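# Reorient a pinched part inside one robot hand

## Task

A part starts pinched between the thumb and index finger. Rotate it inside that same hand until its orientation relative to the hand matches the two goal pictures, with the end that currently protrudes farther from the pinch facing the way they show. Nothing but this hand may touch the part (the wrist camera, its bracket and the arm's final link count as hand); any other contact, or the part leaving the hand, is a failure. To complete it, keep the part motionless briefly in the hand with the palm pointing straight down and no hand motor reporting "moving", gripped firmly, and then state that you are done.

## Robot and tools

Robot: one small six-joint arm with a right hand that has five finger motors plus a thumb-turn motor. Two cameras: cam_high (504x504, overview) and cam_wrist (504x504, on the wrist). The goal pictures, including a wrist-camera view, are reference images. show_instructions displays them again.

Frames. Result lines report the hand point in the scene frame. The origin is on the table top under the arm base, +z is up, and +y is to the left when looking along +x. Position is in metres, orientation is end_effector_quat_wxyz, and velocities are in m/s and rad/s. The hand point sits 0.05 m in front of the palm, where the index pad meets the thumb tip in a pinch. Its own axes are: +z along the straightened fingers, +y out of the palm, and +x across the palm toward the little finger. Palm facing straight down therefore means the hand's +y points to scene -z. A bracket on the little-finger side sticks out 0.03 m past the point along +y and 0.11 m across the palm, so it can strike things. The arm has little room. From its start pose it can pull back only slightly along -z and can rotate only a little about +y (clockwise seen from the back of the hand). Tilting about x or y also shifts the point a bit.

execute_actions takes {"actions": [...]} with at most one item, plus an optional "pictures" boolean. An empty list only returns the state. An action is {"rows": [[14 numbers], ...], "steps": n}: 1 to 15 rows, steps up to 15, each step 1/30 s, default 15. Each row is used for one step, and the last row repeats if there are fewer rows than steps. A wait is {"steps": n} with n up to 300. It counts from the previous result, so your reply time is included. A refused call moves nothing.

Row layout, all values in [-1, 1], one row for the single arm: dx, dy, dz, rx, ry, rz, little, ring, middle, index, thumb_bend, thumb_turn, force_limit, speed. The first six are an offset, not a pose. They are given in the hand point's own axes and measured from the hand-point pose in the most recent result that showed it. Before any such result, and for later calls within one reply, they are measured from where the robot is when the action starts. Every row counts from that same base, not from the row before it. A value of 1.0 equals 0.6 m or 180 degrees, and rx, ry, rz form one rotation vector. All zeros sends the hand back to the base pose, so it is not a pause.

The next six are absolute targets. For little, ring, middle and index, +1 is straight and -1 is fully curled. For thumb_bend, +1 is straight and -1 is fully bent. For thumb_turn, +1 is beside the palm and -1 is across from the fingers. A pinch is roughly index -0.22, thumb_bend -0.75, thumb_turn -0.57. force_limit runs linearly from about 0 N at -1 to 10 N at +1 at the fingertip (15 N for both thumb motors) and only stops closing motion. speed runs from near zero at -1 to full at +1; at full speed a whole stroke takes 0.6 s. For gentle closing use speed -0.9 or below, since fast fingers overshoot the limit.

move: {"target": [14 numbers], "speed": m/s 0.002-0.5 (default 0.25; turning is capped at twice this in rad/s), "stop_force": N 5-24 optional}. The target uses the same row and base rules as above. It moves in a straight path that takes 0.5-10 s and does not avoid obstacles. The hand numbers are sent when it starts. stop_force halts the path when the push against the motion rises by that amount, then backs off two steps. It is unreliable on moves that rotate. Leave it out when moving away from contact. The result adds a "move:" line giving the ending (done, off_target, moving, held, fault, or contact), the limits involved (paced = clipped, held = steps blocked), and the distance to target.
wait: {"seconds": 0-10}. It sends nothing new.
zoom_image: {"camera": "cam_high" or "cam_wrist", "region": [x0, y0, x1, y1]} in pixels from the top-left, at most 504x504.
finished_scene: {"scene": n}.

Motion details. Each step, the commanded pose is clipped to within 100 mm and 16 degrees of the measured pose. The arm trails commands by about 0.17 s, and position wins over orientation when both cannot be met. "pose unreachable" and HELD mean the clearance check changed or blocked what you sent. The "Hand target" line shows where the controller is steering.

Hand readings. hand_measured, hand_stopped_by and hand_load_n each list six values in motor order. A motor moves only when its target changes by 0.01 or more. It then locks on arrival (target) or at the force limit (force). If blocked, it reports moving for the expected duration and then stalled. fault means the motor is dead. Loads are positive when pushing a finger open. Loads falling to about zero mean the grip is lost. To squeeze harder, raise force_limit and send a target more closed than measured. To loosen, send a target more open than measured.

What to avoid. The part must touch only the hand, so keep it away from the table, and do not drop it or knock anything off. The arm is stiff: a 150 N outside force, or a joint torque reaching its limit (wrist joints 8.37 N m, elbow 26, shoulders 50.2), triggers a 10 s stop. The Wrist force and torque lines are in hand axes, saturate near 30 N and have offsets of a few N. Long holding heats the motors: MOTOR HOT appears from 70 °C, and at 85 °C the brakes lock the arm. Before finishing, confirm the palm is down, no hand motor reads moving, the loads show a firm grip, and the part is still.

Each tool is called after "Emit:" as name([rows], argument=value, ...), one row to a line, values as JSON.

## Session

Emit:
show_instructions()

Emit:
execute_actions(actions=[])

Reference images for this scene: goal picture from the wrist camera place, goal picture looking into the palm, FIVE-FINGER HAND page 1.

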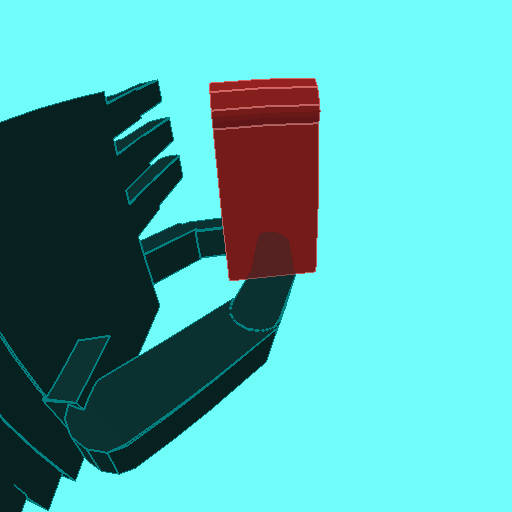

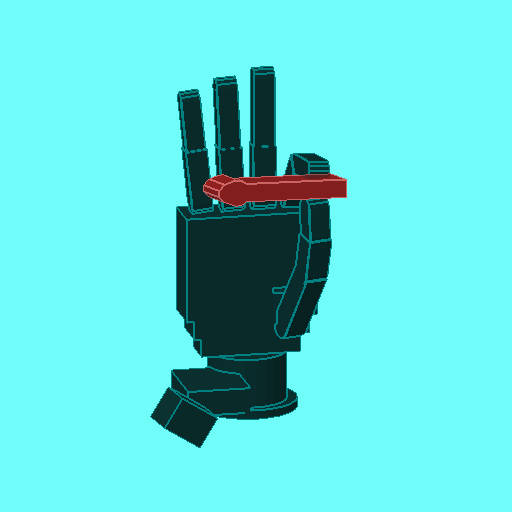

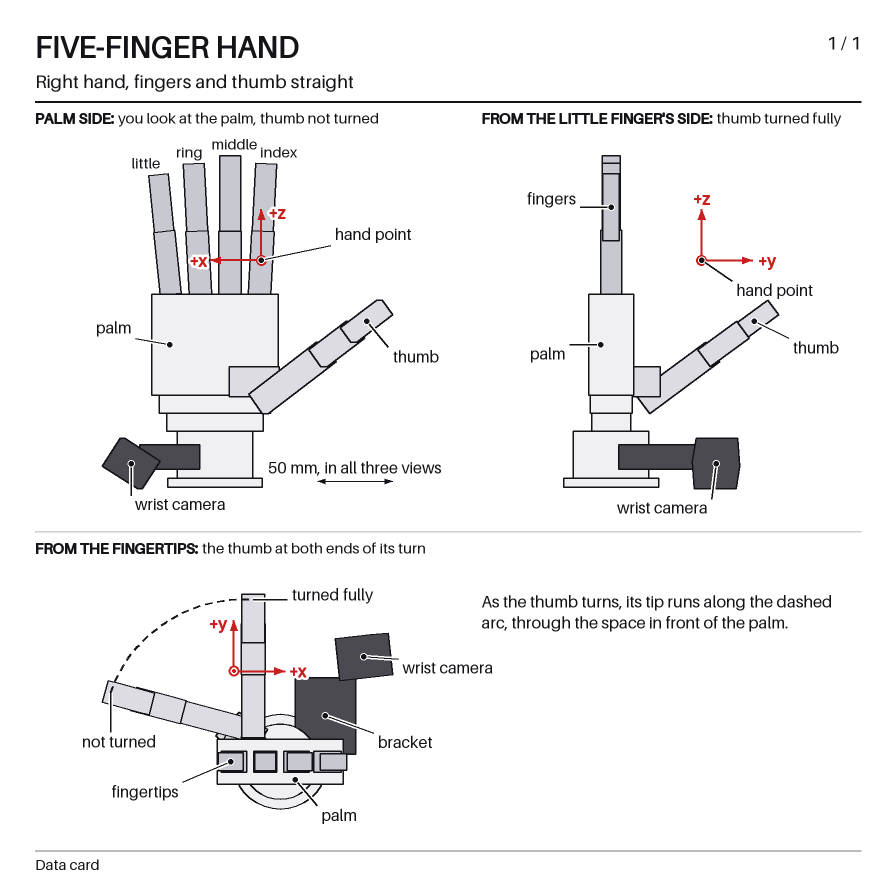

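Scene clock: 0.00 s of 6000.00 s.
end_effector_position=(+0.4558, -0.0217, +0.3141) hand_measured=(+1.000, +1.000, +1.000, -0.050, -0.750, -0.570) hand_load_n=(+0.0, +0.0, +0.0, +7.5, +0.5, -0.5) hand_stopped_by=(target, target, target, target, target, target) hand_force_limit=0.00 hand_speed=-0.80 end_effector_quat_wxyz=(+0.424, -0.406, +0.553, -0.591) end_effector_velocity=(-0.000, -0.000, -0.000) end_effector_angular_velocity=(+0.000, +0.001, -0.000)
Joint positions: [-0.47  -1.445  2.247 -3.996 -1.37  -0.011]
Joint velocities: [-0. -0.  0.  0. -0. -0.]
Joint torques (N m, as the arm reports them, + toward a larger angle): no reading
Motor temperatures (°C, as the motors report them): [30 28 31 43 35 38]
Wrist force (N, on the end effector, along its own x y z axes, offset not removed): no reading
Wrist torque (N m, same axes, about the end effector's origin, offset not removed): no reading
Hand target: +0.456, -0.022, +0.314; +0.424, -0.406, +0.553, -0.591

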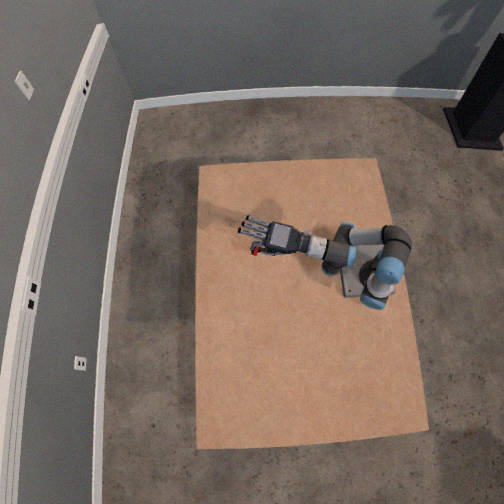

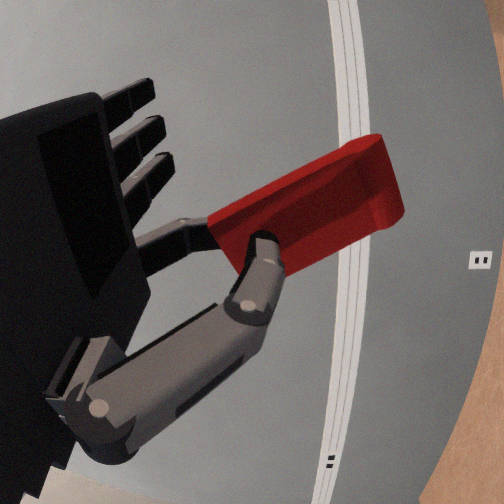

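Emit:
execute_actions([
  {"rows": [[0, 0, 0, 0, 0, 0, 1, 1, 1, -0.3, -0.75, -0.57, -0.2, -0.995]], "steps": 1},
], pictures=false)

Emit:
move(target=[-0.03948, -0.1702, 0, 0, 0, 0.5556, 1, 1, 1, -0.041, -0.75, -0.57, -0.2, -0.995], speed=0.25)

Scene clock: 89.50 s of 6000.00 s.
end_effector_position=(+0.4558, -0.0217, +0.3141) hand_measured=(+1.000, +1.000, +1.000, -0.050, -0.750, -0.570) hand_load_n=(+0.0, +0.0, +0.0, +7.5, +0.5, -0.5) hand_stopped_by=(target, target, target, force, target, target) hand_force_limit=-0.20 hand_speed=-0.99 end_effector_quat_wxyz=(+0.424, -0.406, +0.553, -0.591) end_effector_velocity=(+0.000, -0.000, -0.000) end_effector_angular_velocity=(+0.001, +0.001, -0.000)
Joint positions: [-0.47  -1.445  2.247 -3.996 -1.37  -0.011]
Joint velocities: [-0.001 -0.     0.     0.001  0.001  0.   ]
Joint torques (N m, as the arm reports them, + toward a larger angle): [ 0.33 -8.81 -6.96 -1.53  0.2   0.25]
Motor temperatures (°C, as the motors report them): [30 28 31 43 35 38]
Wrist force (N, on the end effector, along its own x y z axes, offset not removed): [-0.9 -0.7 1.0]
Wrist torque (N m, same axes, about the end effector's origin, offset not removed): [-0.33 0.08 -0.11]
Hand target: +0.456, -0.022, +0.314; +0.424, -0.406, +0.553, -0.591
Off the commanded pose: 0.000 m, 0 deg.
Steps of this call (steps 1 to 90: nothing new was sent; then 86.47 s passed at rest; step 91: the one step of this action). Readings (end_effector_position | what the end effector reports):
91: the state above

Scene clock: 93.67 s of 6000.00 s.
end_effector_position=(+0.4578, +0.0036, +0.4157) hand_measured=(+1.000, +1.000, +1.000, -0.040, -0.750, -0.570) hand_load_n=(+0.0, +0.0, +0.0, +3.5, +0.0, -0.5) hand_stopped_by=(target, target, target, target, target, target) hand_force_limit=-0.20 hand_speed=-0.99 end_effector_quat_wxyz=(+0.725, +0.162, +0.667, -0.055) end_effector_velocity=(+0.000, +0.000, +0.001) end_effector_angular_velocity=(+0.010, -0.004, -0.000)
Joint positions: [-0.467 -1.448  2.244 -3.989 -1.373  1.734]
Joint velocities: [ 0.006  0.003 -0.003 -0.001 -0.007  0.01 ]
Joint torques (N m, as the arm reports them, + toward a larger angle): [ 2.48 -5.49 -8.05 -1.91 -0.56  1.02]
Motor temperatures (°C, as the motors report them): [30 28 31 43 35 38]
Wrist force (N, on the end effector, along its own x y z axes, offset not removed): [-2.3 -1.1 0.2]
Wrist torque (N m, same axes, about the end effector's origin, offset not removed): [-0.27 0.38 -0.23]
Hand target: +0.458, +0.004, +0.416; +0.725, +0.163, +0.666, -0.055
Off the commanded pose: 0.000 m, 0 deg.
move: done

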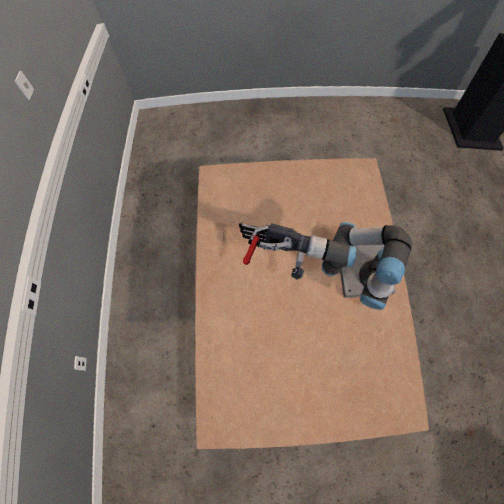

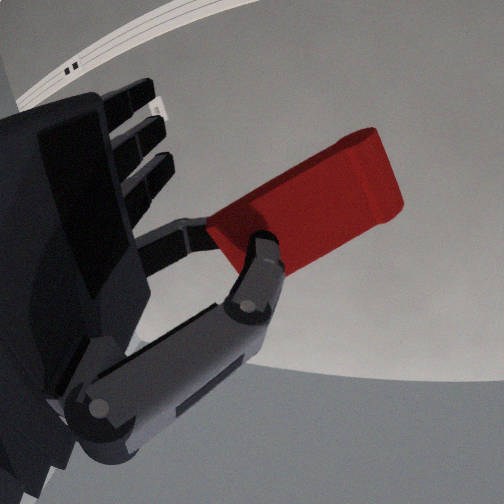

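Emit:
execute_actions(actions=[])

Scene clock: 95.07 s of 6000.00 s.
end_effector_position=(+0.4578, +0.0037, +0.4158) hand_measured=(+1.000, +1.000, +1.000, -0.040, -0.750, -0.570) hand_load_n=(+0.0, +0.0, +0.0, +3.5, +0.0, -0.5) hand_stopped_by=(target, target, target, target, target, target) hand_force_limit=-0.20 hand_speed=-0.99 end_effector_quat_wxyz=(+0.725, +0.163, +0.666, -0.055) end_effector_velocity=(+0.000, -0.001, -0.000) end_effector_angular_velocity=(+0.001, +0.001, -0.001)
Joint positions: [-0.467 -1.448  2.244 -3.989 -1.373  1.735]
Joint velocities: [-0.001  0.001 -0.001  0.002 -0.001  0.001]
Joint torques (N m, as the arm reports them, + toward a larger angle): [ 3.33 -5.88 -7.96 -1.95 -0.61  0.93]
Motor temperatures (°C, as the motors report them): [30 28 31 43 35 38]
Wrist force (N, on the end effector, along its own x y z axes, offset not removed): [-1.9 -0.2 -1.4]
Wrist torque (N m, same axes, about the end effector's origin, offset not removed): [0.19 0.25 -0.16]
Hand target: +0.458, +0.004, +0.416; +0.725, +0.163, +0.666, -0.055
Off the commanded pose: 0.000 m, 0 deg.
Steps of this call (steps 1 to 42: nothing new was sent). Readings (end_effector_position | what the end effector reports):
1: (+0.4578, +0.0036, +0.4158) | hand_measured=(+1.000, +1.000, +1.000, -0.040, -0.750, -0.570) hand_load_n=(+0.0, +0.0, +0.0, +3.5, +0.0, -0.5) hand_stopped_by=(target, target, target, target, target, target) hand_force_limit=-0.20 hand_speed=-0.99
2: (+0.4578, +0.0036, +0.4158) | hand_measured=(+1.000, +1.000, +1.000, -0.040, -0.750, -0.570) hand_load_n=(+0.0, +0.0, +0.0, +3.5, +0.0, -0.5) hand_stopped_by=(target, target, target, target, target, target) hand_force_limit=-0.20 hand_speed=-0.99
4: (+0.4578, +0.0036, +0.4158) | hand_measured=(+1.000, +1.000, +1.000, -0.040, -0.750, -0.570) hand_load_n=(+0.0, +0.0, +0.0, +3.5, +0.0, -0.5) hand_stopped_by=(target, target, target, target, target, target) hand_force_limit=-0.20 hand_speed=-0.99
8: (+0.4578, +0.0037, +0.4158) | hand_measured=(+1.000, +1.000, +1.000, -0.040, -0.750, -0.570) hand_load_n=(+0.0, +0.0, +0.0, +3.5, +0.0, -0.5) hand_stopped_by=(target, target, target, target, target, target) hand_force_limit=-0.20 hand_speed=-0.99
42: the state above

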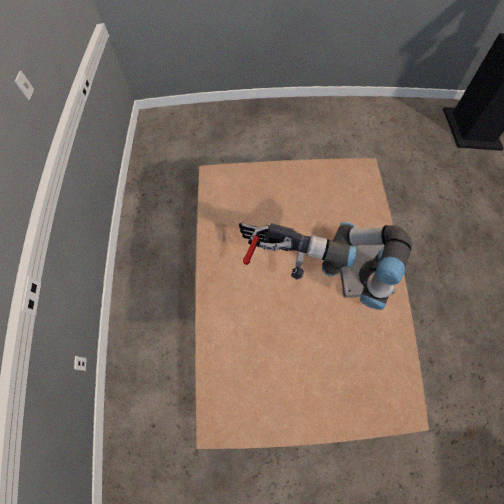

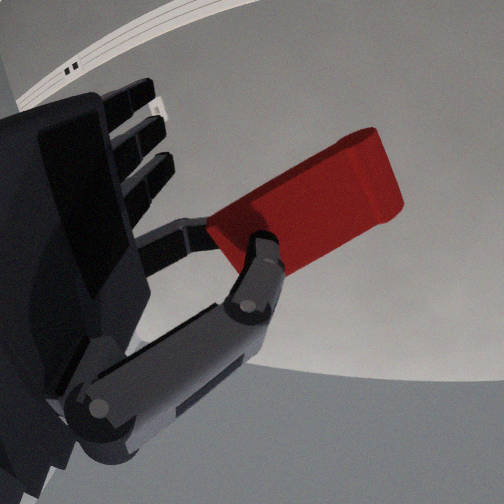

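Emit:
execute_actions([
  {"rows": [[0, 0, 0, 0, 0, 0, 1, 1, 1, -0.3, -0.75, -0.57, -0.5, -0.99], [0, 0, 0, 0, 0, 0, 1, 1, 1, -0.039, -0.75, -0.57, -0.5, -0.99]], "steps": 15},
])

Scene clock: 98.83 s of 6000.00 s.
end_effector_position=(+0.4578, +0.0037, +0.4158) hand_measured=(+1.000, +1.000, +1.000, -0.038, -0.750, -0.570) hand_load_n=(+0.0, +0.0, +0.0, +3.0, +0.0, -0.5) hand_stopped_by=(target, target, target, force, target, target) hand_force_limit=-0.50 hand_speed=-0.99 end_effector_quat_wxyz=(+0.725, +0.163, +0.666, -0.055) end_effector_velocity=(-0.000, -0.000, +0.000) end_effector_angular_velocity=(-0.000, -0.001, -0.001)
Joint positions: [-0.467 -1.448  2.244 -3.989 -1.373  1.735]
Joint velocities: [-0.    -0.     0.    -0.001 -0.     0.   ]
Joint torques (N m, as the arm reports them, + toward a larger angle): [ 2.86 -5.73 -7.92 -1.92 -0.62  0.9 ]
Motor temperatures (°C, as the motors report them): [30 28 31 43 35 38]
Wrist force (N, on the end effector, along its own x y z axes, offset not removed): [-1.5 -1.8 1.3]
Wrist torque (N m, same axes, about the end effector's origin, offset not removed): [-0.35 0.20 -0.16]
Hand target: +0.458, +0.004, +0.416; +0.725, +0.163, +0.666, -0.055
Off the commanded pose: 0.000 m, 0 deg.
Steps of this call (steps 1 to 90: nothing new was sent; then 0.27 s passed at rest; steps 91 to 105: all 15 steps of this action). Readings (end_effector_position | what the end effector reports):
91: (+0.4578, +0.0037, +0.4158) | hand_measured=(+1.000, +1.000, +1.000, -0.040, -0.750, -0.570) hand_load_n=(+0.0, +0.0, +0.0, +3.5, +0.0, -0.5) hand_stopped_by=(target, target, target, force, target, target) hand_force_limit=-0.50 hand_speed=-0.99
92: (+0.4578, +0.0037, +0.4158) | hand_measured=(+1.000, +1.000, +1.000, -0.040, -0.750, -0.570) hand_load_n=(+0.0, +0.0, +0.0, +3.5, +0.0, -0.5) hand_stopped_by=(target, target, target, moving, target, target) hand_force_limit=-0.50 hand_speed=-0.99
94: (+0.4578, +0.0037, +0.4158) | hand_measured=(+1.000, +1.000, +1.000, -0.040, -0.750, -0.570) hand_load_n=(+0.0, +0.0, +0.0, +3.5, +0.0, -0.5) hand_stopped_by=(target, target, target, moving, target, target) hand_force_limit=-0.50 hand_speed=-0.99
98: (+0.4578, +0.0037, +0.4158) | hand_measured=(+1.000, +1.000, +1.000, -0.038, -0.750, -0.570) hand_load_n=(+0.0, +0.0, +0.0, +3.0, +0.0, -0.5) hand_stopped_by=(target, target, target, force, target, target) hand_force_limit=-0.50 hand_speed=-0.99
105: the state above

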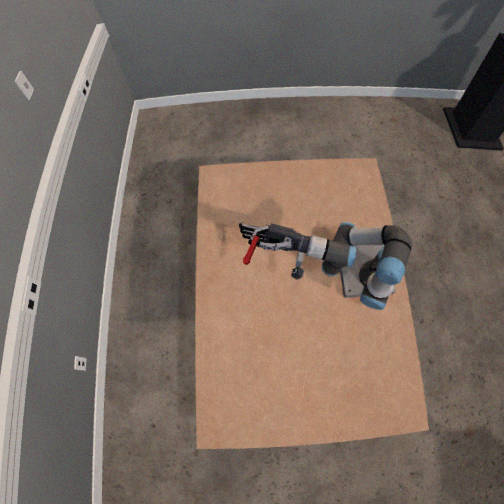

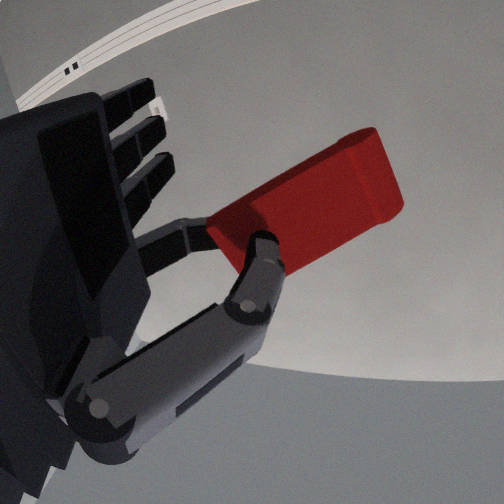

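Emit:
execute_actions([
  {"rows": [[0, 0, 0, 0, 0, 0, 1, 1, 1, -0.3, -0.75, -0.57, -0.6, -0.99], [0, 0, 0, 0, 0, 0, 1, 1, 1, -0.037, -0.75, -0.57, -0.6, -0.99]], "steps": 15},
])

Scene clock: 101.47 s of 6000.00 s.
end_effector_position=(+0.4578, +0.0037, +0.4158) hand_measured=(+1.000, +1.000, +1.000, -0.036, -0.750, -0.570) hand_load_n=(+0.0, +0.0, +0.0, +2.0, +0.5, -0.5) hand_stopped_by=(target, target, target, force, target, target) hand_force_limit=-0.60 hand_speed=-0.99 end_effector_quat_wxyz=(+0.725, +0.163, +0.666, -0.055) end_effector_velocity=(-0.000, +0.000, +0.000) end_effector_angular_velocity=(-0.001, -0.000, +0.000)
Joint positions: [-0.467 -1.448  2.244 -3.989 -1.373  1.735]
Joint velocities: [ 0.     0.    -0.    -0.    -0.    -0.001]
Joint torques (N m, as the arm reports them, + toward a larger angle): [ 3.06 -5.41 -7.94 -1.97 -0.54  0.88]
Motor temperatures (°C, as the motors report them): [30 28 31 43 35 38]
Wrist force (N, on the end effector, along its own x y z axes, offset not removed): [-1.0 -0.8 2.6]
Wrist torque (N m, same axes, about the end effector's origin, offset not removed): [-0.21 0.06 -0.14]
Hand target: +0.458, +0.004, +0.416; +0.725, +0.163, +0.666, -0.055
Off the commanded pose: 0.000 m, 0 deg.
Steps of this call (steps 1 to 64: nothing new was sent; steps 65 to 79: all 15 steps of this action). Readings (end_effector_position | what the end effector reports):
65: (+0.4578, +0.0037, +0.4158) | hand_measured=(+1.000, +1.000, +1.000, -0.038, -0.750, -0.570) hand_load_n=(+0.0, +0.0, +0.0, +3.0, +0.0, -0.5) hand_stopped_by=(target, target, target, force, target, target) hand_force_limit=-0.60 hand_speed=-0.99
66: (+0.4578, +0.0037, +0.4158) | hand_measured=(+1.000, +1.000, +1.000, -0.038, -0.750, -0.570) hand_load_n=(+0.0, +0.0, +0.0, +3.0, +0.0, -0.5) hand_stopped_by=(target, target, target, moving, target, target) hand_force_limit=-0.60 hand_speed=-0.99
68: (+0.4578, +0.0037, +0.4158) | hand_measured=(+1.000, +1.000, +1.000, -0.038, -0.750, -0.570) hand_load_n=(+0.0, +0.0, +0.0, +3.0, +0.0, -0.5) hand_stopped_by=(target, target, target, moving, target, target) hand_force_limit=-0.60 hand_speed=-0.99
72: (+0.4578, +0.0037, +0.4158) | hand_measured=(+1.000, +1.000, +1.000, -0.036, -0.750, -0.570) hand_load_n=(+0.0, +0.0, +0.0, +2.0, +0.5, -0.5) hand_stopped_by=(target, target, target, force, target, target) hand_force_limit=-0.60 hand_speed=-0.99
79: the state above

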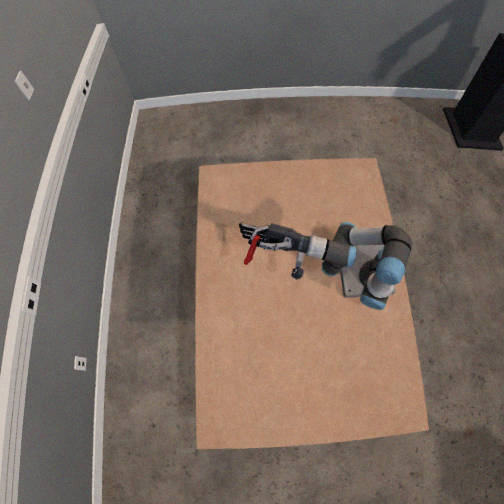

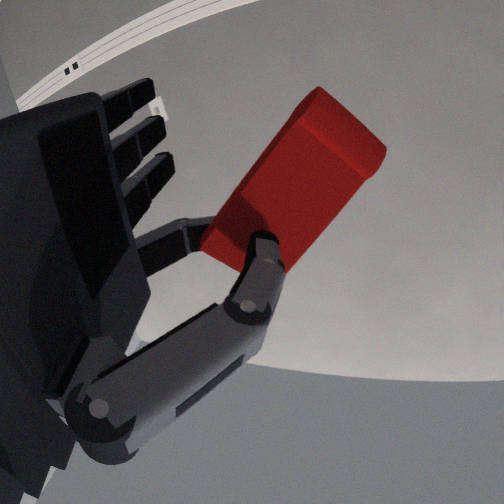

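Emit:
execute_actions(actions=[])

Scene clock: 103.17 s of 6000.00 s.
end_effector_position=(+0.4578, +0.0037, +0.4158) hand_measured=(+1.000, +1.000, +1.000, -0.036, -0.750, -0.570) hand_load_n=(+0.0, +0.0, +0.0, +2.0, +0.5, -0.5) hand_stopped_by=(target, target, target, force, target, target) hand_force_limit=-0.60 hand_speed=-0.99 end_effector_quat_wxyz=(+0.725, +0.163, +0.666, -0.055) end_effector_velocity=(-0.000, -0.000, +0.000) end_effector_angular_velocity=(-0.000, -0.001, -0.001)
Joint positions: [-0.467 -1.448  2.244 -3.989 -1.373  1.735]
Joint velocities: [-0.    -0.     0.    -0.001 -0.001  0.   ]
Joint torques (N m, as the arm reports them, + toward a larger angle): [ 3.08 -5.5  -8.11 -1.96 -0.59  0.88]
Motor temperatures (°C, as the motors report them): [30 28 31 43 35 38]
Wrist force (N, on the end effector, along its own x y z axes, offset not removed): [-2.4 -0.4 1.8]
Wrist torque (N m, same axes, about the end effector's origin, offset not removed): [-0.17 0.33 -0.29]
Hand target: +0.458, +0.004, +0.416; +0.725, +0.163, +0.666, -0.055
Off the commanded pose: 0.000 m, 0 deg.
Steps of this call (steps 1 to 51: nothing new was sent). Readings (end_effector_position | what the end effector reports):
1: (+0.4578, +0.0037, +0.4158) | hand_measured=(+1.000, +1.000, +1.000, -0.036, -0.750, -0.570) hand_load_n=(+0.0, +0.0, +0.0, +2.0, +0.5, -0.5) hand_stopped_by=(target, target, target, force, target, target) hand_force_limit=-0.60 hand_speed=-0.99
2: (+0.4578, +0.0037, +0.4158) | hand_measured=(+1.000, +1.000, +1.000, -0.036, -0.750, -0.570) hand_load_n=(+0.0, +0.0, +0.0, +2.0, +0.5, -0.5) hand_stopped_by=(target, target, target, force, target, target) hand_force_limit=-0.60 hand_speed=-0.99
4: (+0.4578, +0.0037, +0.4158) | hand_measured=(+1.000, +1.000, +1.000, -0.036, -0.750, -0.570) hand_load_n=(+0.0, +0.0, +0.0, +2.0, +0.5, -0.5) hand_stopped_by=(target, target, target, force, target, target) hand_force_limit=-0.60 hand_speed=-0.99
8: (+0.4578, +0.0037, +0.4158) | hand_measured=(+1.000, +1.000, +1.000, -0.036, -0.750, -0.570) hand_load_n=(+0.0, +0.0, +0.0, +2.0, +0.5, -0.5) hand_stopped_by=(target, target, target, force, target, target) hand_force_limit=-0.60 hand_speed=-0.99
51: the state above

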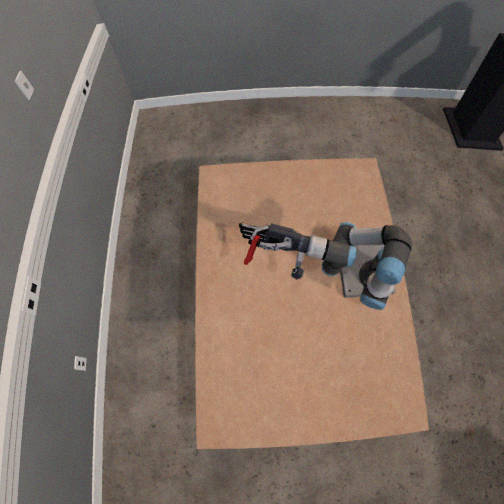

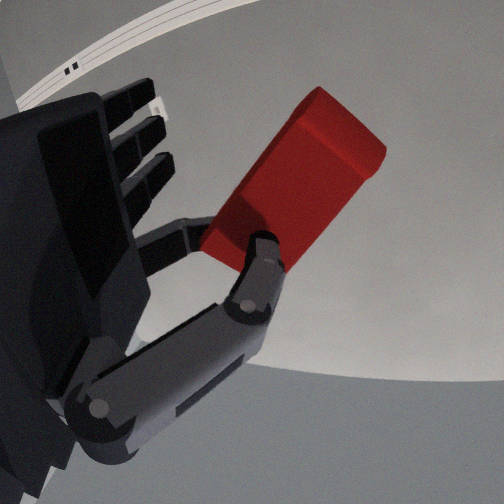

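Emit:
move(target=[-0.03813, -0.03136, 0, 0, 0, 0.1389, 1, 1, 1, -0.037, -0.75, -0.57, -0.6, -0.99], speed=0.15)

Scene clock: 109.67 s of 6000.00 s.
end_effector_position=(+0.4498, -0.0172, +0.4352) hand_measured=(+1.000, +1.000, +1.000, -0.036, -0.750, -0.570) hand_load_n=(+0.0, +0.0, +0.0, +2.0, +0.5, -0.5) hand_stopped_by=(target, target, target, force, target, target) hand_force_limit=-0.60 hand_speed=-0.99 end_effector_quat_wxyz=(+0.720, +0.303, +0.616, +0.103) end_effector_velocity=(-0.000, -0.000, +0.000) end_effector_angular_velocity=(+0.011, -0.003, +0.001)
Joint positions: [-0.468 -1.449  2.244 -3.987 -1.372  2.17 ]
Joint velocities: [ 0.001 -0.    -0.     0.001 -0.001  0.011]
Joint torques (N m, as the arm reports them, + toward a larger angle): [  3.46 -10.12  -8.13  -0.78  -0.62   0.9 ]
Motor temperatures (°C, as the motors report them): [30 28 31 43 35 38]
Wrist force (N, on the end effector, along its own x y z axes, offset not removed): [-3.2 -0.9 1.2]
Wrist torque (N m, same axes, about the end effector's origin, offset not removed): [-0.17 0.47 -0.24]
Hand target: +0.450, -0.017, +0.435; +0.720, +0.303, +0.615, +0.104
Off the commanded pose: 0.000 m, 0 deg.
After step 90, 1.67 s passed at rest.
move: done

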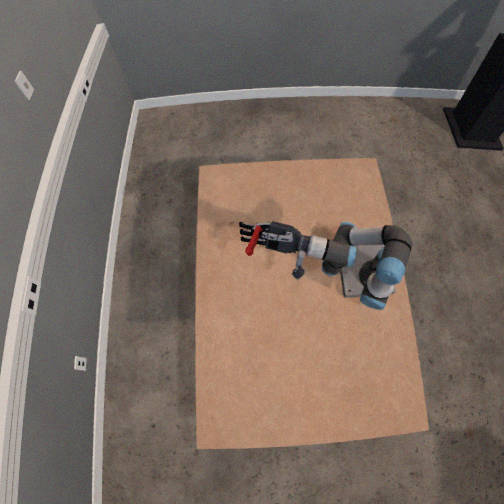

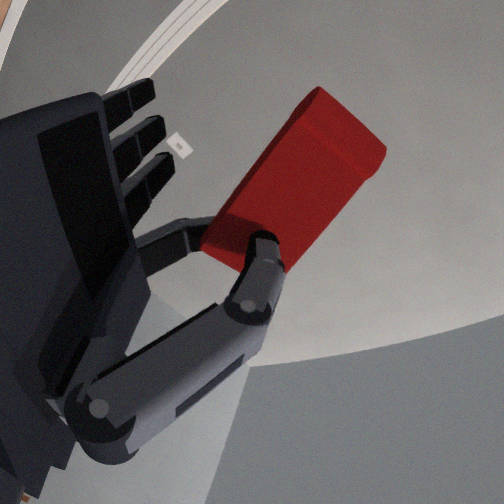

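Emit:
execute_actions([
  {"rows": [[0, 0, 0, 0, 0, 0, 1, 1, 1, -0.3, -0.75, -0.57, -0.8, -0.99], [0, 0, 0, 0, 0, 0, 1, 1, 1, -0.0355, -0.75, -0.57, -0.4, -0.99]], "steps": 15},
])

Scene clock: 155.23 s of 6000.00 s.
end_effector_position=(+0.4498, -0.0171, +0.4352) hand_measured=(+1.000, +1.000, +1.000, -0.036, -0.750, -0.570) hand_load_n=(+0.0, +0.0, +0.0, +2.0, +0.5, -0.5) hand_stopped_by=(target, target, target, target, target, target) hand_force_limit=-0.40 hand_speed=-0.99 end_effector_quat_wxyz=(+0.720, +0.303, +0.616, +0.103) end_effector_velocity=(-0.000, +0.001, +0.000) end_effector_angular_velocity=(-0.000, -0.001, +0.002)
Joint positions: [-0.468 -1.449  2.244 -3.987 -1.372  2.17 ]
Joint velocities: [ 0.001  0.    -0.    -0.001  0.001  0.001]
Joint torques (N m, as the arm reports them, + toward a larger angle): [-1.17 -8.91 -6.08 -1.69  0.38 -0.87]
Motor temperatures (°C, as the motors report them): [30 28 31 43 35 38]
Wrist force (N, on the end effector, along its own x y z axes, offset not removed): [0.1 -2.7 1.1]
Wrist torque (N m, same axes, about the end effector's origin, offset not removed): [-0.43 -0.02 -0.18]
Hand target: +0.450, -0.017, +0.435; +0.720, +0.303, +0.616, +0.103
Off the commanded pose: 0.000 m, 0 deg.
Steps of this call (steps 1 to 90: nothing new was sent; then 42.07 s passed at rest; steps 91 to 105: all 15 steps of this action). Readings (end_effector_position | what the end effector reports):
91: (+0.4498, -0.0172, +0.4353) | hand_measured=(+1.000, +1.000, +1.000, -0.036, -0.750, -0.570) hand_load_n=(+0.0, +0.0, +0.0, +2.0, +0.5, -0.5) hand_stopped_by=(target, target, target, force, target, target) hand_force_limit=-0.80 hand_speed=-0.99
92: (+0.4498, -0.0172, +0.4353) | hand_measured=(+1.000, +1.000, +1.000, -0.036, -0.750, -0.570) hand_load_n=(+0.0, +0.0, +0.0, +2.0, +0.5, -0.5) hand_stopped_by=(target, target, target, moving, target, target) hand_force_limit=-0.40 hand_speed=-0.99
94: (+0.4498, -0.0172, +0.4353) | hand_measured=(+1.000, +1.000, +1.000, -0.036, -0.750, -0.570) hand_load_n=(+0.0, +0.0, +0.0, +2.0, +0.5, -0.5) hand_stopped_by=(target, target, target, moving, target, target) hand_force_limit=-0.40 hand_speed=-0.99
98: (+0.4498, -0.0172, +0.4352) | hand_measured=(+1.000, +1.000, +1.000, -0.036, -0.750, -0.570) hand_load_n=(+0.0, +0.0, +0.0, +2.0, +0.5, -0.5) hand_stopped_by=(target, target, target, target, target, target) hand_force_limit=-0.40 hand_speed=-0.99
105: the state above

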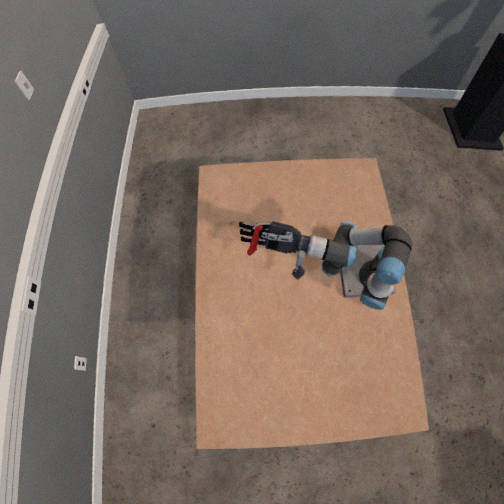

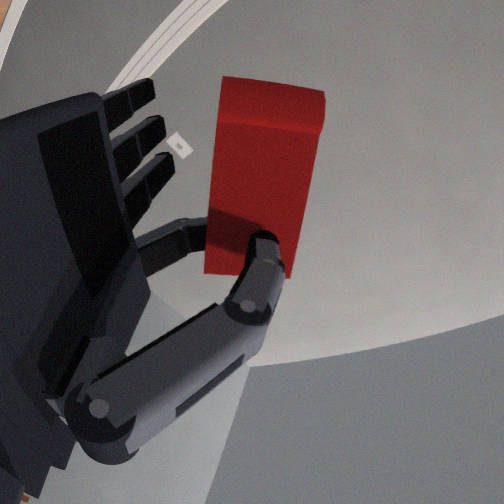

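Emit:
execute_actions(actions=[])

Scene clock: 157.20 s of 6000.00 s.
end_effector_position=(+0.4498, -0.0172, +0.4352) hand_measured=(+1.000, +1.000, +1.000, -0.036, -0.750, -0.570) hand_load_n=(+0.0, +0.0, +0.0, +2.0, +0.5, -0.5) hand_stopped_by=(target, target, target, target, target, target) hand_force_limit=-0.40 hand_speed=-0.99 end_effector_quat_wxyz=(+0.720, +0.303, +0.616, +0.103) end_effector_velocity=(+0.000, +0.000, +0.000) end_effector_angular_velocity=(+0.000, +0.000, +0.001)
Joint positions: [-0.468 -1.449  2.244 -3.987 -1.372  2.17 ]
Joint velocities: [-0.    -0.    -0.     0.     0.001  0.   ]
Joint torques (N m, as the arm reports them, + toward a larger angle): [-2.83 -5.71 -4.07 -1.89  0.76 -0.66]
Motor temperatures (°C, as the motors report them): [30 28 31 43 35 38]
Wrist force (N, on the end effector, along its own x y z axes, offset not removed): [-0.1 1.0 -0.2]
Wrist torque (N m, same axes, about the end effector's origin, offset not removed): [0.25 -0.08 -0.01]
Hand target: +0.450, -0.017, +0.435; +0.720, +0.303, +0.616, +0.103
Off the commanded pose: 0.000 m, 0 deg.
Steps of this call (steps 1 to 59: nothing new was sent). Readings (end_effector_position | what the end effector reports):
1: (+0.4498, -0.0171, +0.4352) | hand_measured=(+1.000, +1.000, +1.000, -0.036, -0.750, -0.570) hand_load_n=(+0.0, +0.0, +0.0, +2.0, +0.5, -0.5) hand_stopped_by=(target, target, target, target, target, target) hand_force_limit=-0.40 hand_speed=-0.99
2: (+0.4498, -0.0171, +0.4352) | hand_measured=(+1.000, +1.000, +1.000, -0.036, -0.750, -0.570) hand_load_n=(+0.0, +0.0, +0.0, +2.0, +0.5, -0.5) hand_stopped_by=(target, target, target, target, target, target) hand_force_limit=-0.40 hand_speed=-0.99
4: (+0.4498, -0.0171, +0.4352) | hand_measured=(+1.000, +1.000, +1.000, -0.036, -0.750, -0.570) hand_load_n=(+0.0, +0.0, +0.0, +2.0, +0.5, -0.5) hand_stopped_by=(target, target, target, target, target, target) hand_force_limit=-0.40 hand_speed=-0.99
8: (+0.4498, -0.0171, +0.4352) | hand_measured=(+1.000, +1.000, +1.000, -0.036, -0.750, -0.570) hand_load_n=(+0.0, +0.0, +0.0, +2.0, +0.5, -0.5) hand_stopped_by=(target, target, target, target, target, target) hand_force_limit=-0.40 hand_speed=-0.99
59: the state above

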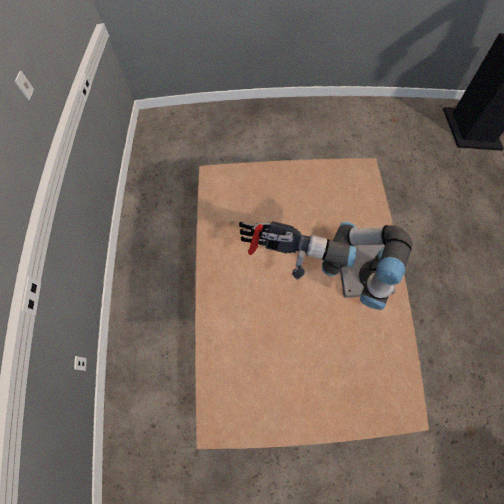

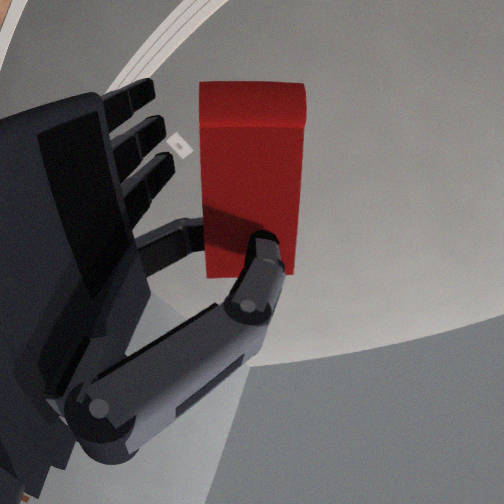

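Emit:
zoom_image(camera="cam_wrist", region=[110, 60, 362, 312])

Emit:
execute_actions(actions=[])

Region (110, 60, 362, 312) of cam_wrist's 504x504 image, scaled by 2.000, with more detail than that image has.

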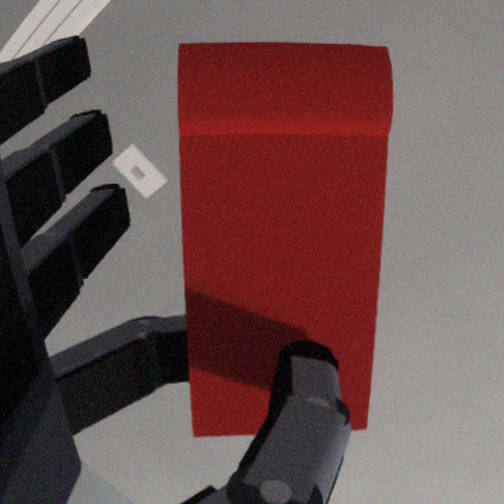

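Scene clock: 158.53 s of 6000.00 s.
end_effector_position=(+0.4498, -0.0172, +0.4352) hand_measured=(+1.000, +1.000, +1.000, -0.036, -0.750, -0.570) hand_load_n=(+0.0, +0.0, +0.0, +2.0, +0.5, -0.5) hand_stopped_by=(target, target, target, target, target, target) hand_force_limit=-0.40 hand_speed=-0.99 end_effector_quat_wxyz=(+0.720, +0.303, +0.616, +0.103) end_effector_velocity=(+0.000, -0.001, -0.000) end_effector_angular_velocity=(-0.000, +0.001, -0.002)
Joint positions: [-0.468 -1.449  2.244 -3.987 -1.372  2.17 ]
Joint velocities: [-0.002  0.     0.     0.    -0.    -0.001]
Joint torques (N m, as the arm reports them, + toward a larger angle): [-3.44 -5.64 -4.27 -1.83  0.78 -0.75]
Motor temperatures (°C, as the motors report them): [30 28 31 43 35 38]
Wrist force (N, on the end effector, along its own x y z axes, offset not removed): [1.3 -2.4 0.0]
Wrist torque (N m, same axes, about the end effector's origin, offset not removed): [-0.37 -0.23 0.01]
Hand target: +0.450, -0.017, +0.435; +0.720, +0.303, +0.616, +0.103
Off the commanded pose: 0.000 m, 0 deg.
Steps of this call (steps 1 to 40: nothing new was sent). Readings (end_effector_position | what the end effector reports):
1: (+0.4498, -0.0172, +0.4352) | hand_measured=(+1.000, +1.000, +1.000, -0.036, -0.750, -0.570) hand_load_n=(+0.0, +0.0, +0.0, +2.0, +0.5, -0.5) hand_stopped_by=(target, target, target, target, target, target) hand_force_limit=-0.40 hand_speed=-0.99
2: (+0.4498, -0.0172, +0.4352) | hand_measured=(+1.000, +1.000, +1.000, -0.036, -0.750, -0.570) hand_load_n=(+0.0, +0.0, +0.0, +2.0, +0.5, -0.5) hand_stopped_by=(target, target, target, target, target, target) hand_force_limit=-0.40 hand_speed=-0.99
4: (+0.4498, -0.0172, +0.4352) | hand_measured=(+1.000, +1.000, +1.000, -0.036, -0.750, -0.570) hand_load_n=(+0.0, +0.0, +0.0, +2.0, +0.5, -0.5) hand_stopped_by=(target, target, target, target, target, target) hand_force_limit=-0.40 hand_speed=-0.99
8: (+0.4498, -0.0172, +0.4352) | hand_measured=(+1.000, +1.000, +1.000, -0.036, -0.750, -0.570) hand_load_n=(+0.0, +0.0, +0.0, +2.0, +0.5, -0.5) hand_stopped_by=(target, target, target, target, target, target) hand_force_limit=-0.40 hand_speed=-0.99
40: the state above

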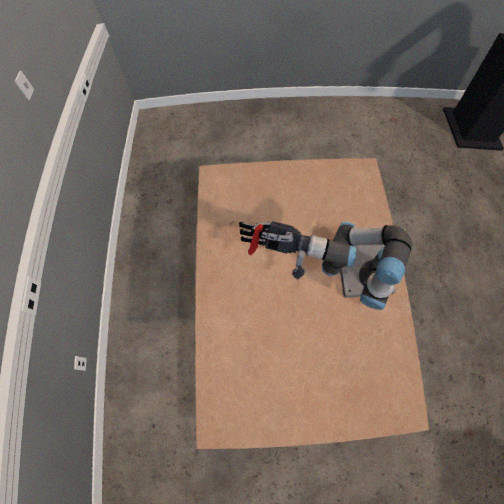

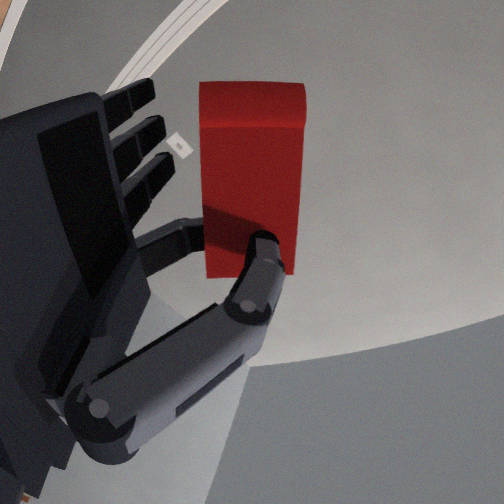

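Emit:
move(target=[0.184, -0.1295, -0.001, -0.01058, 0.02003, -0.69051, 1, 1, 1, -0.4, -0.75, -0.57, 0.7, -0.95], speed=0.4)

Scene clock: 184.03 s of 6000.00 s.
end_effector_position=(+0.4562, -0.0212, +0.3005) hand_measured=(+1.000, +1.000, +1.000, -0.052, -0.750, -0.570) hand_load_n=(+0.0, +0.0, +0.0, +8.0, +1.0, -0.5) hand_stopped_by=(target, target, target, force, target, target) hand_force_limit=0.70 hand_speed=-0.95 end_effector_quat_wxyz=(+0.416, -0.415, +0.572, -0.572) end_effector_velocity=(+0.000, +0.000, -0.000) end_effector_angular_velocity=(-0.010, +0.002, -0.002)
Joint positions: [-0.467 -1.45   2.254 -3.937 -1.373 -0.01 ]
Joint velocities: [ 0.008  0.004 -0.002 -0.002 -0.011 -0.01 ]
Joint torques (N m, as the arm reports them, + toward a larger angle): [ 3.34 -5.69 -8.68 -2.11 -0.62 -0.77]
Motor temperatures (°C, as the motors report them): [30 28 31 43 35 38]
Wrist force (N, on the end effector, along its own x y z axes, offset not removed): [-1.3 -0.6 -0.4]
Wrist torque (N m, same axes, about the end effector's origin, offset not removed): [0.00 0.18 -0.11]
Hand target: +0.456, -0.021, +0.300; +0.416, -0.415, +0.572, -0.572
Off the commanded pose: 0.000 m, 0 deg.
After step 90, 19.23 s passed at rest.
move: done

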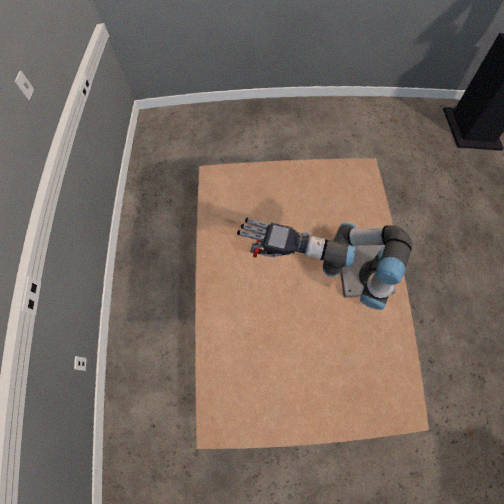

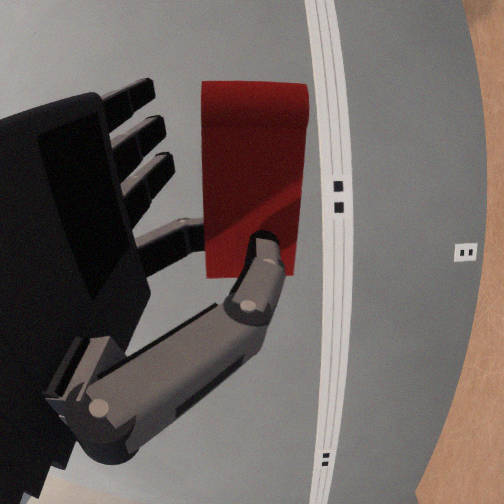

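Emit:
zoom_image(camera="cam_wrist", region=[110, 60, 362, 312])

Region (110, 60, 362, 312) of cam_wrist's 504x504 image, scaled by 2.000, with more detail than that image has.

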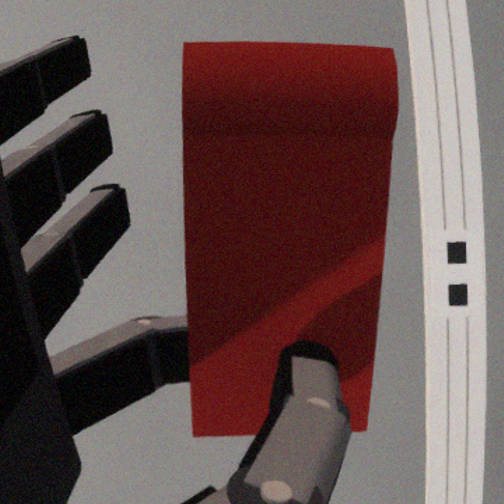

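Emit:
execute_actions(actions=[])

Scene clock: 215.80 s of 6000.00 s.
end_effector_position=(+0.4562, -0.0212, +0.3004) hand_measured=(+1.000, +1.000, +1.000, -0.052, -0.750, -0.570) hand_load_n=(+0.0, +0.0, +0.0, +8.0, +1.0, -0.5) hand_stopped_by=(target, target, target, force, target, target) hand_force_limit=0.70 hand_speed=-0.95 end_effector_quat_wxyz=(+0.416, -0.415, +0.572, -0.572) end_effector_velocity=(+0.000, +0.000, -0.000) end_effector_angular_velocity=(+0.000, +0.001, +0.001)
Joint positions: [-0.466 -1.45   2.253 -3.937 -1.374 -0.011]
Joint velocities: [ 0.     0.001 -0.     0.001  0.    -0.   ]
Joint torques (N m, as the arm reports them, + toward a larger angle): [ 3.45 -5.39 -8.19 -2.05 -0.6  -0.85]
Motor temperatures (°C, as the motors report them): [30 28 31 43 35 38]
Wrist force (N, on the end effector, along its own x y z axes, offset not removed): [-1.4 0.6 1.0]
Wrist torque (N m, same axes, about the end effector's origin, offset not removed): [-0.02 0.11 0.07]
Hand target: +0.456, -0.021, +0.300; +0.416, -0.415, +0.572, -0.572
Off the commanded pose: 0.000 m, 0 deg.
Steps of this call (steps 1 to 90: nothing new was sent; then 28.77 s passed at rest). Readings (end_effector_position | what the end effector reports):
1: (+0.4562, -0.0212, +0.3005) | hand_measured=(+1.000, +1.000, +1.000, -0.052, -0.750, -0.570) hand_load_n=(+0.0, +0.0, +0.0, +8.0, +1.0, -0.5) hand_stopped_by=(target, target, target, force, target, target) hand_force_limit=0.70 hand_speed=-0.95
2: (+0.4562, -0.0212, +0.3005) | hand_measured=(+1.000, +1.000, +1.000, -0.052, -0.750, -0.570) hand_load_n=(+0.0, +0.0, +0.0, +8.0, +1.0, -0.5) hand_stopped_by=(target, target, target, force, target, target) hand_force_limit=0.70 hand_speed=-0.95
4: (+0.4562, -0.0212, +0.3004) | hand_measured=(+1.000, +1.000, +1.000, -0.052, -0.750, -0.570) hand_load_n=(+0.0, +0.0, +0.0, +8.0, +1.0, -0.5) hand_stopped_by=(target, target, target, force, target, target) hand_force_limit=0.70 hand_speed=-0.95
8: (+0.4562, -0.0212, +0.3004) | hand_measured=(+1.000, +1.000, +1.000, -0.052, -0.750, -0.570) hand_load_n=(+0.0, +0.0, +0.0, +8.0, +1.0, -0.5) hand_stopped_by=(target, target, target, force, target, target) hand_force_limit=0.70 hand_speed=-0.95
90: the state above

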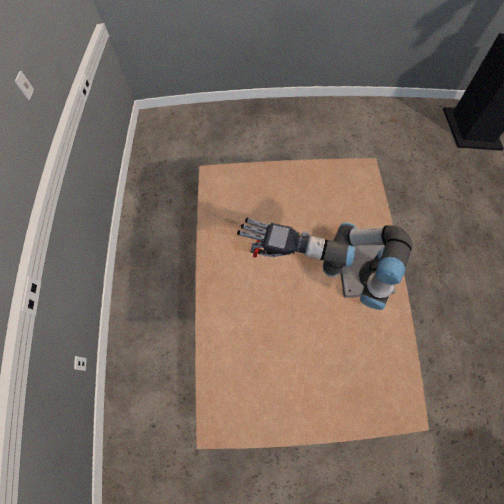

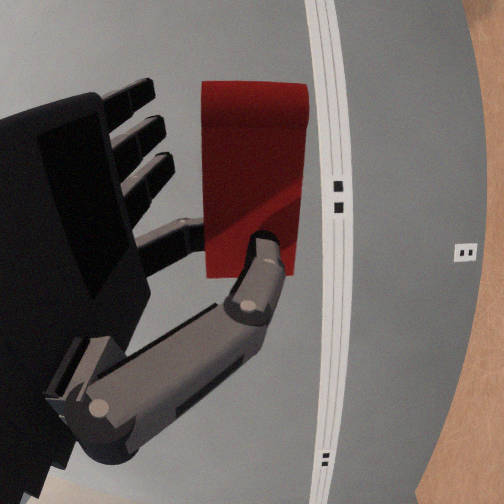

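Emit:
finished_scene(scene=2)

The scene is finished: the task was done.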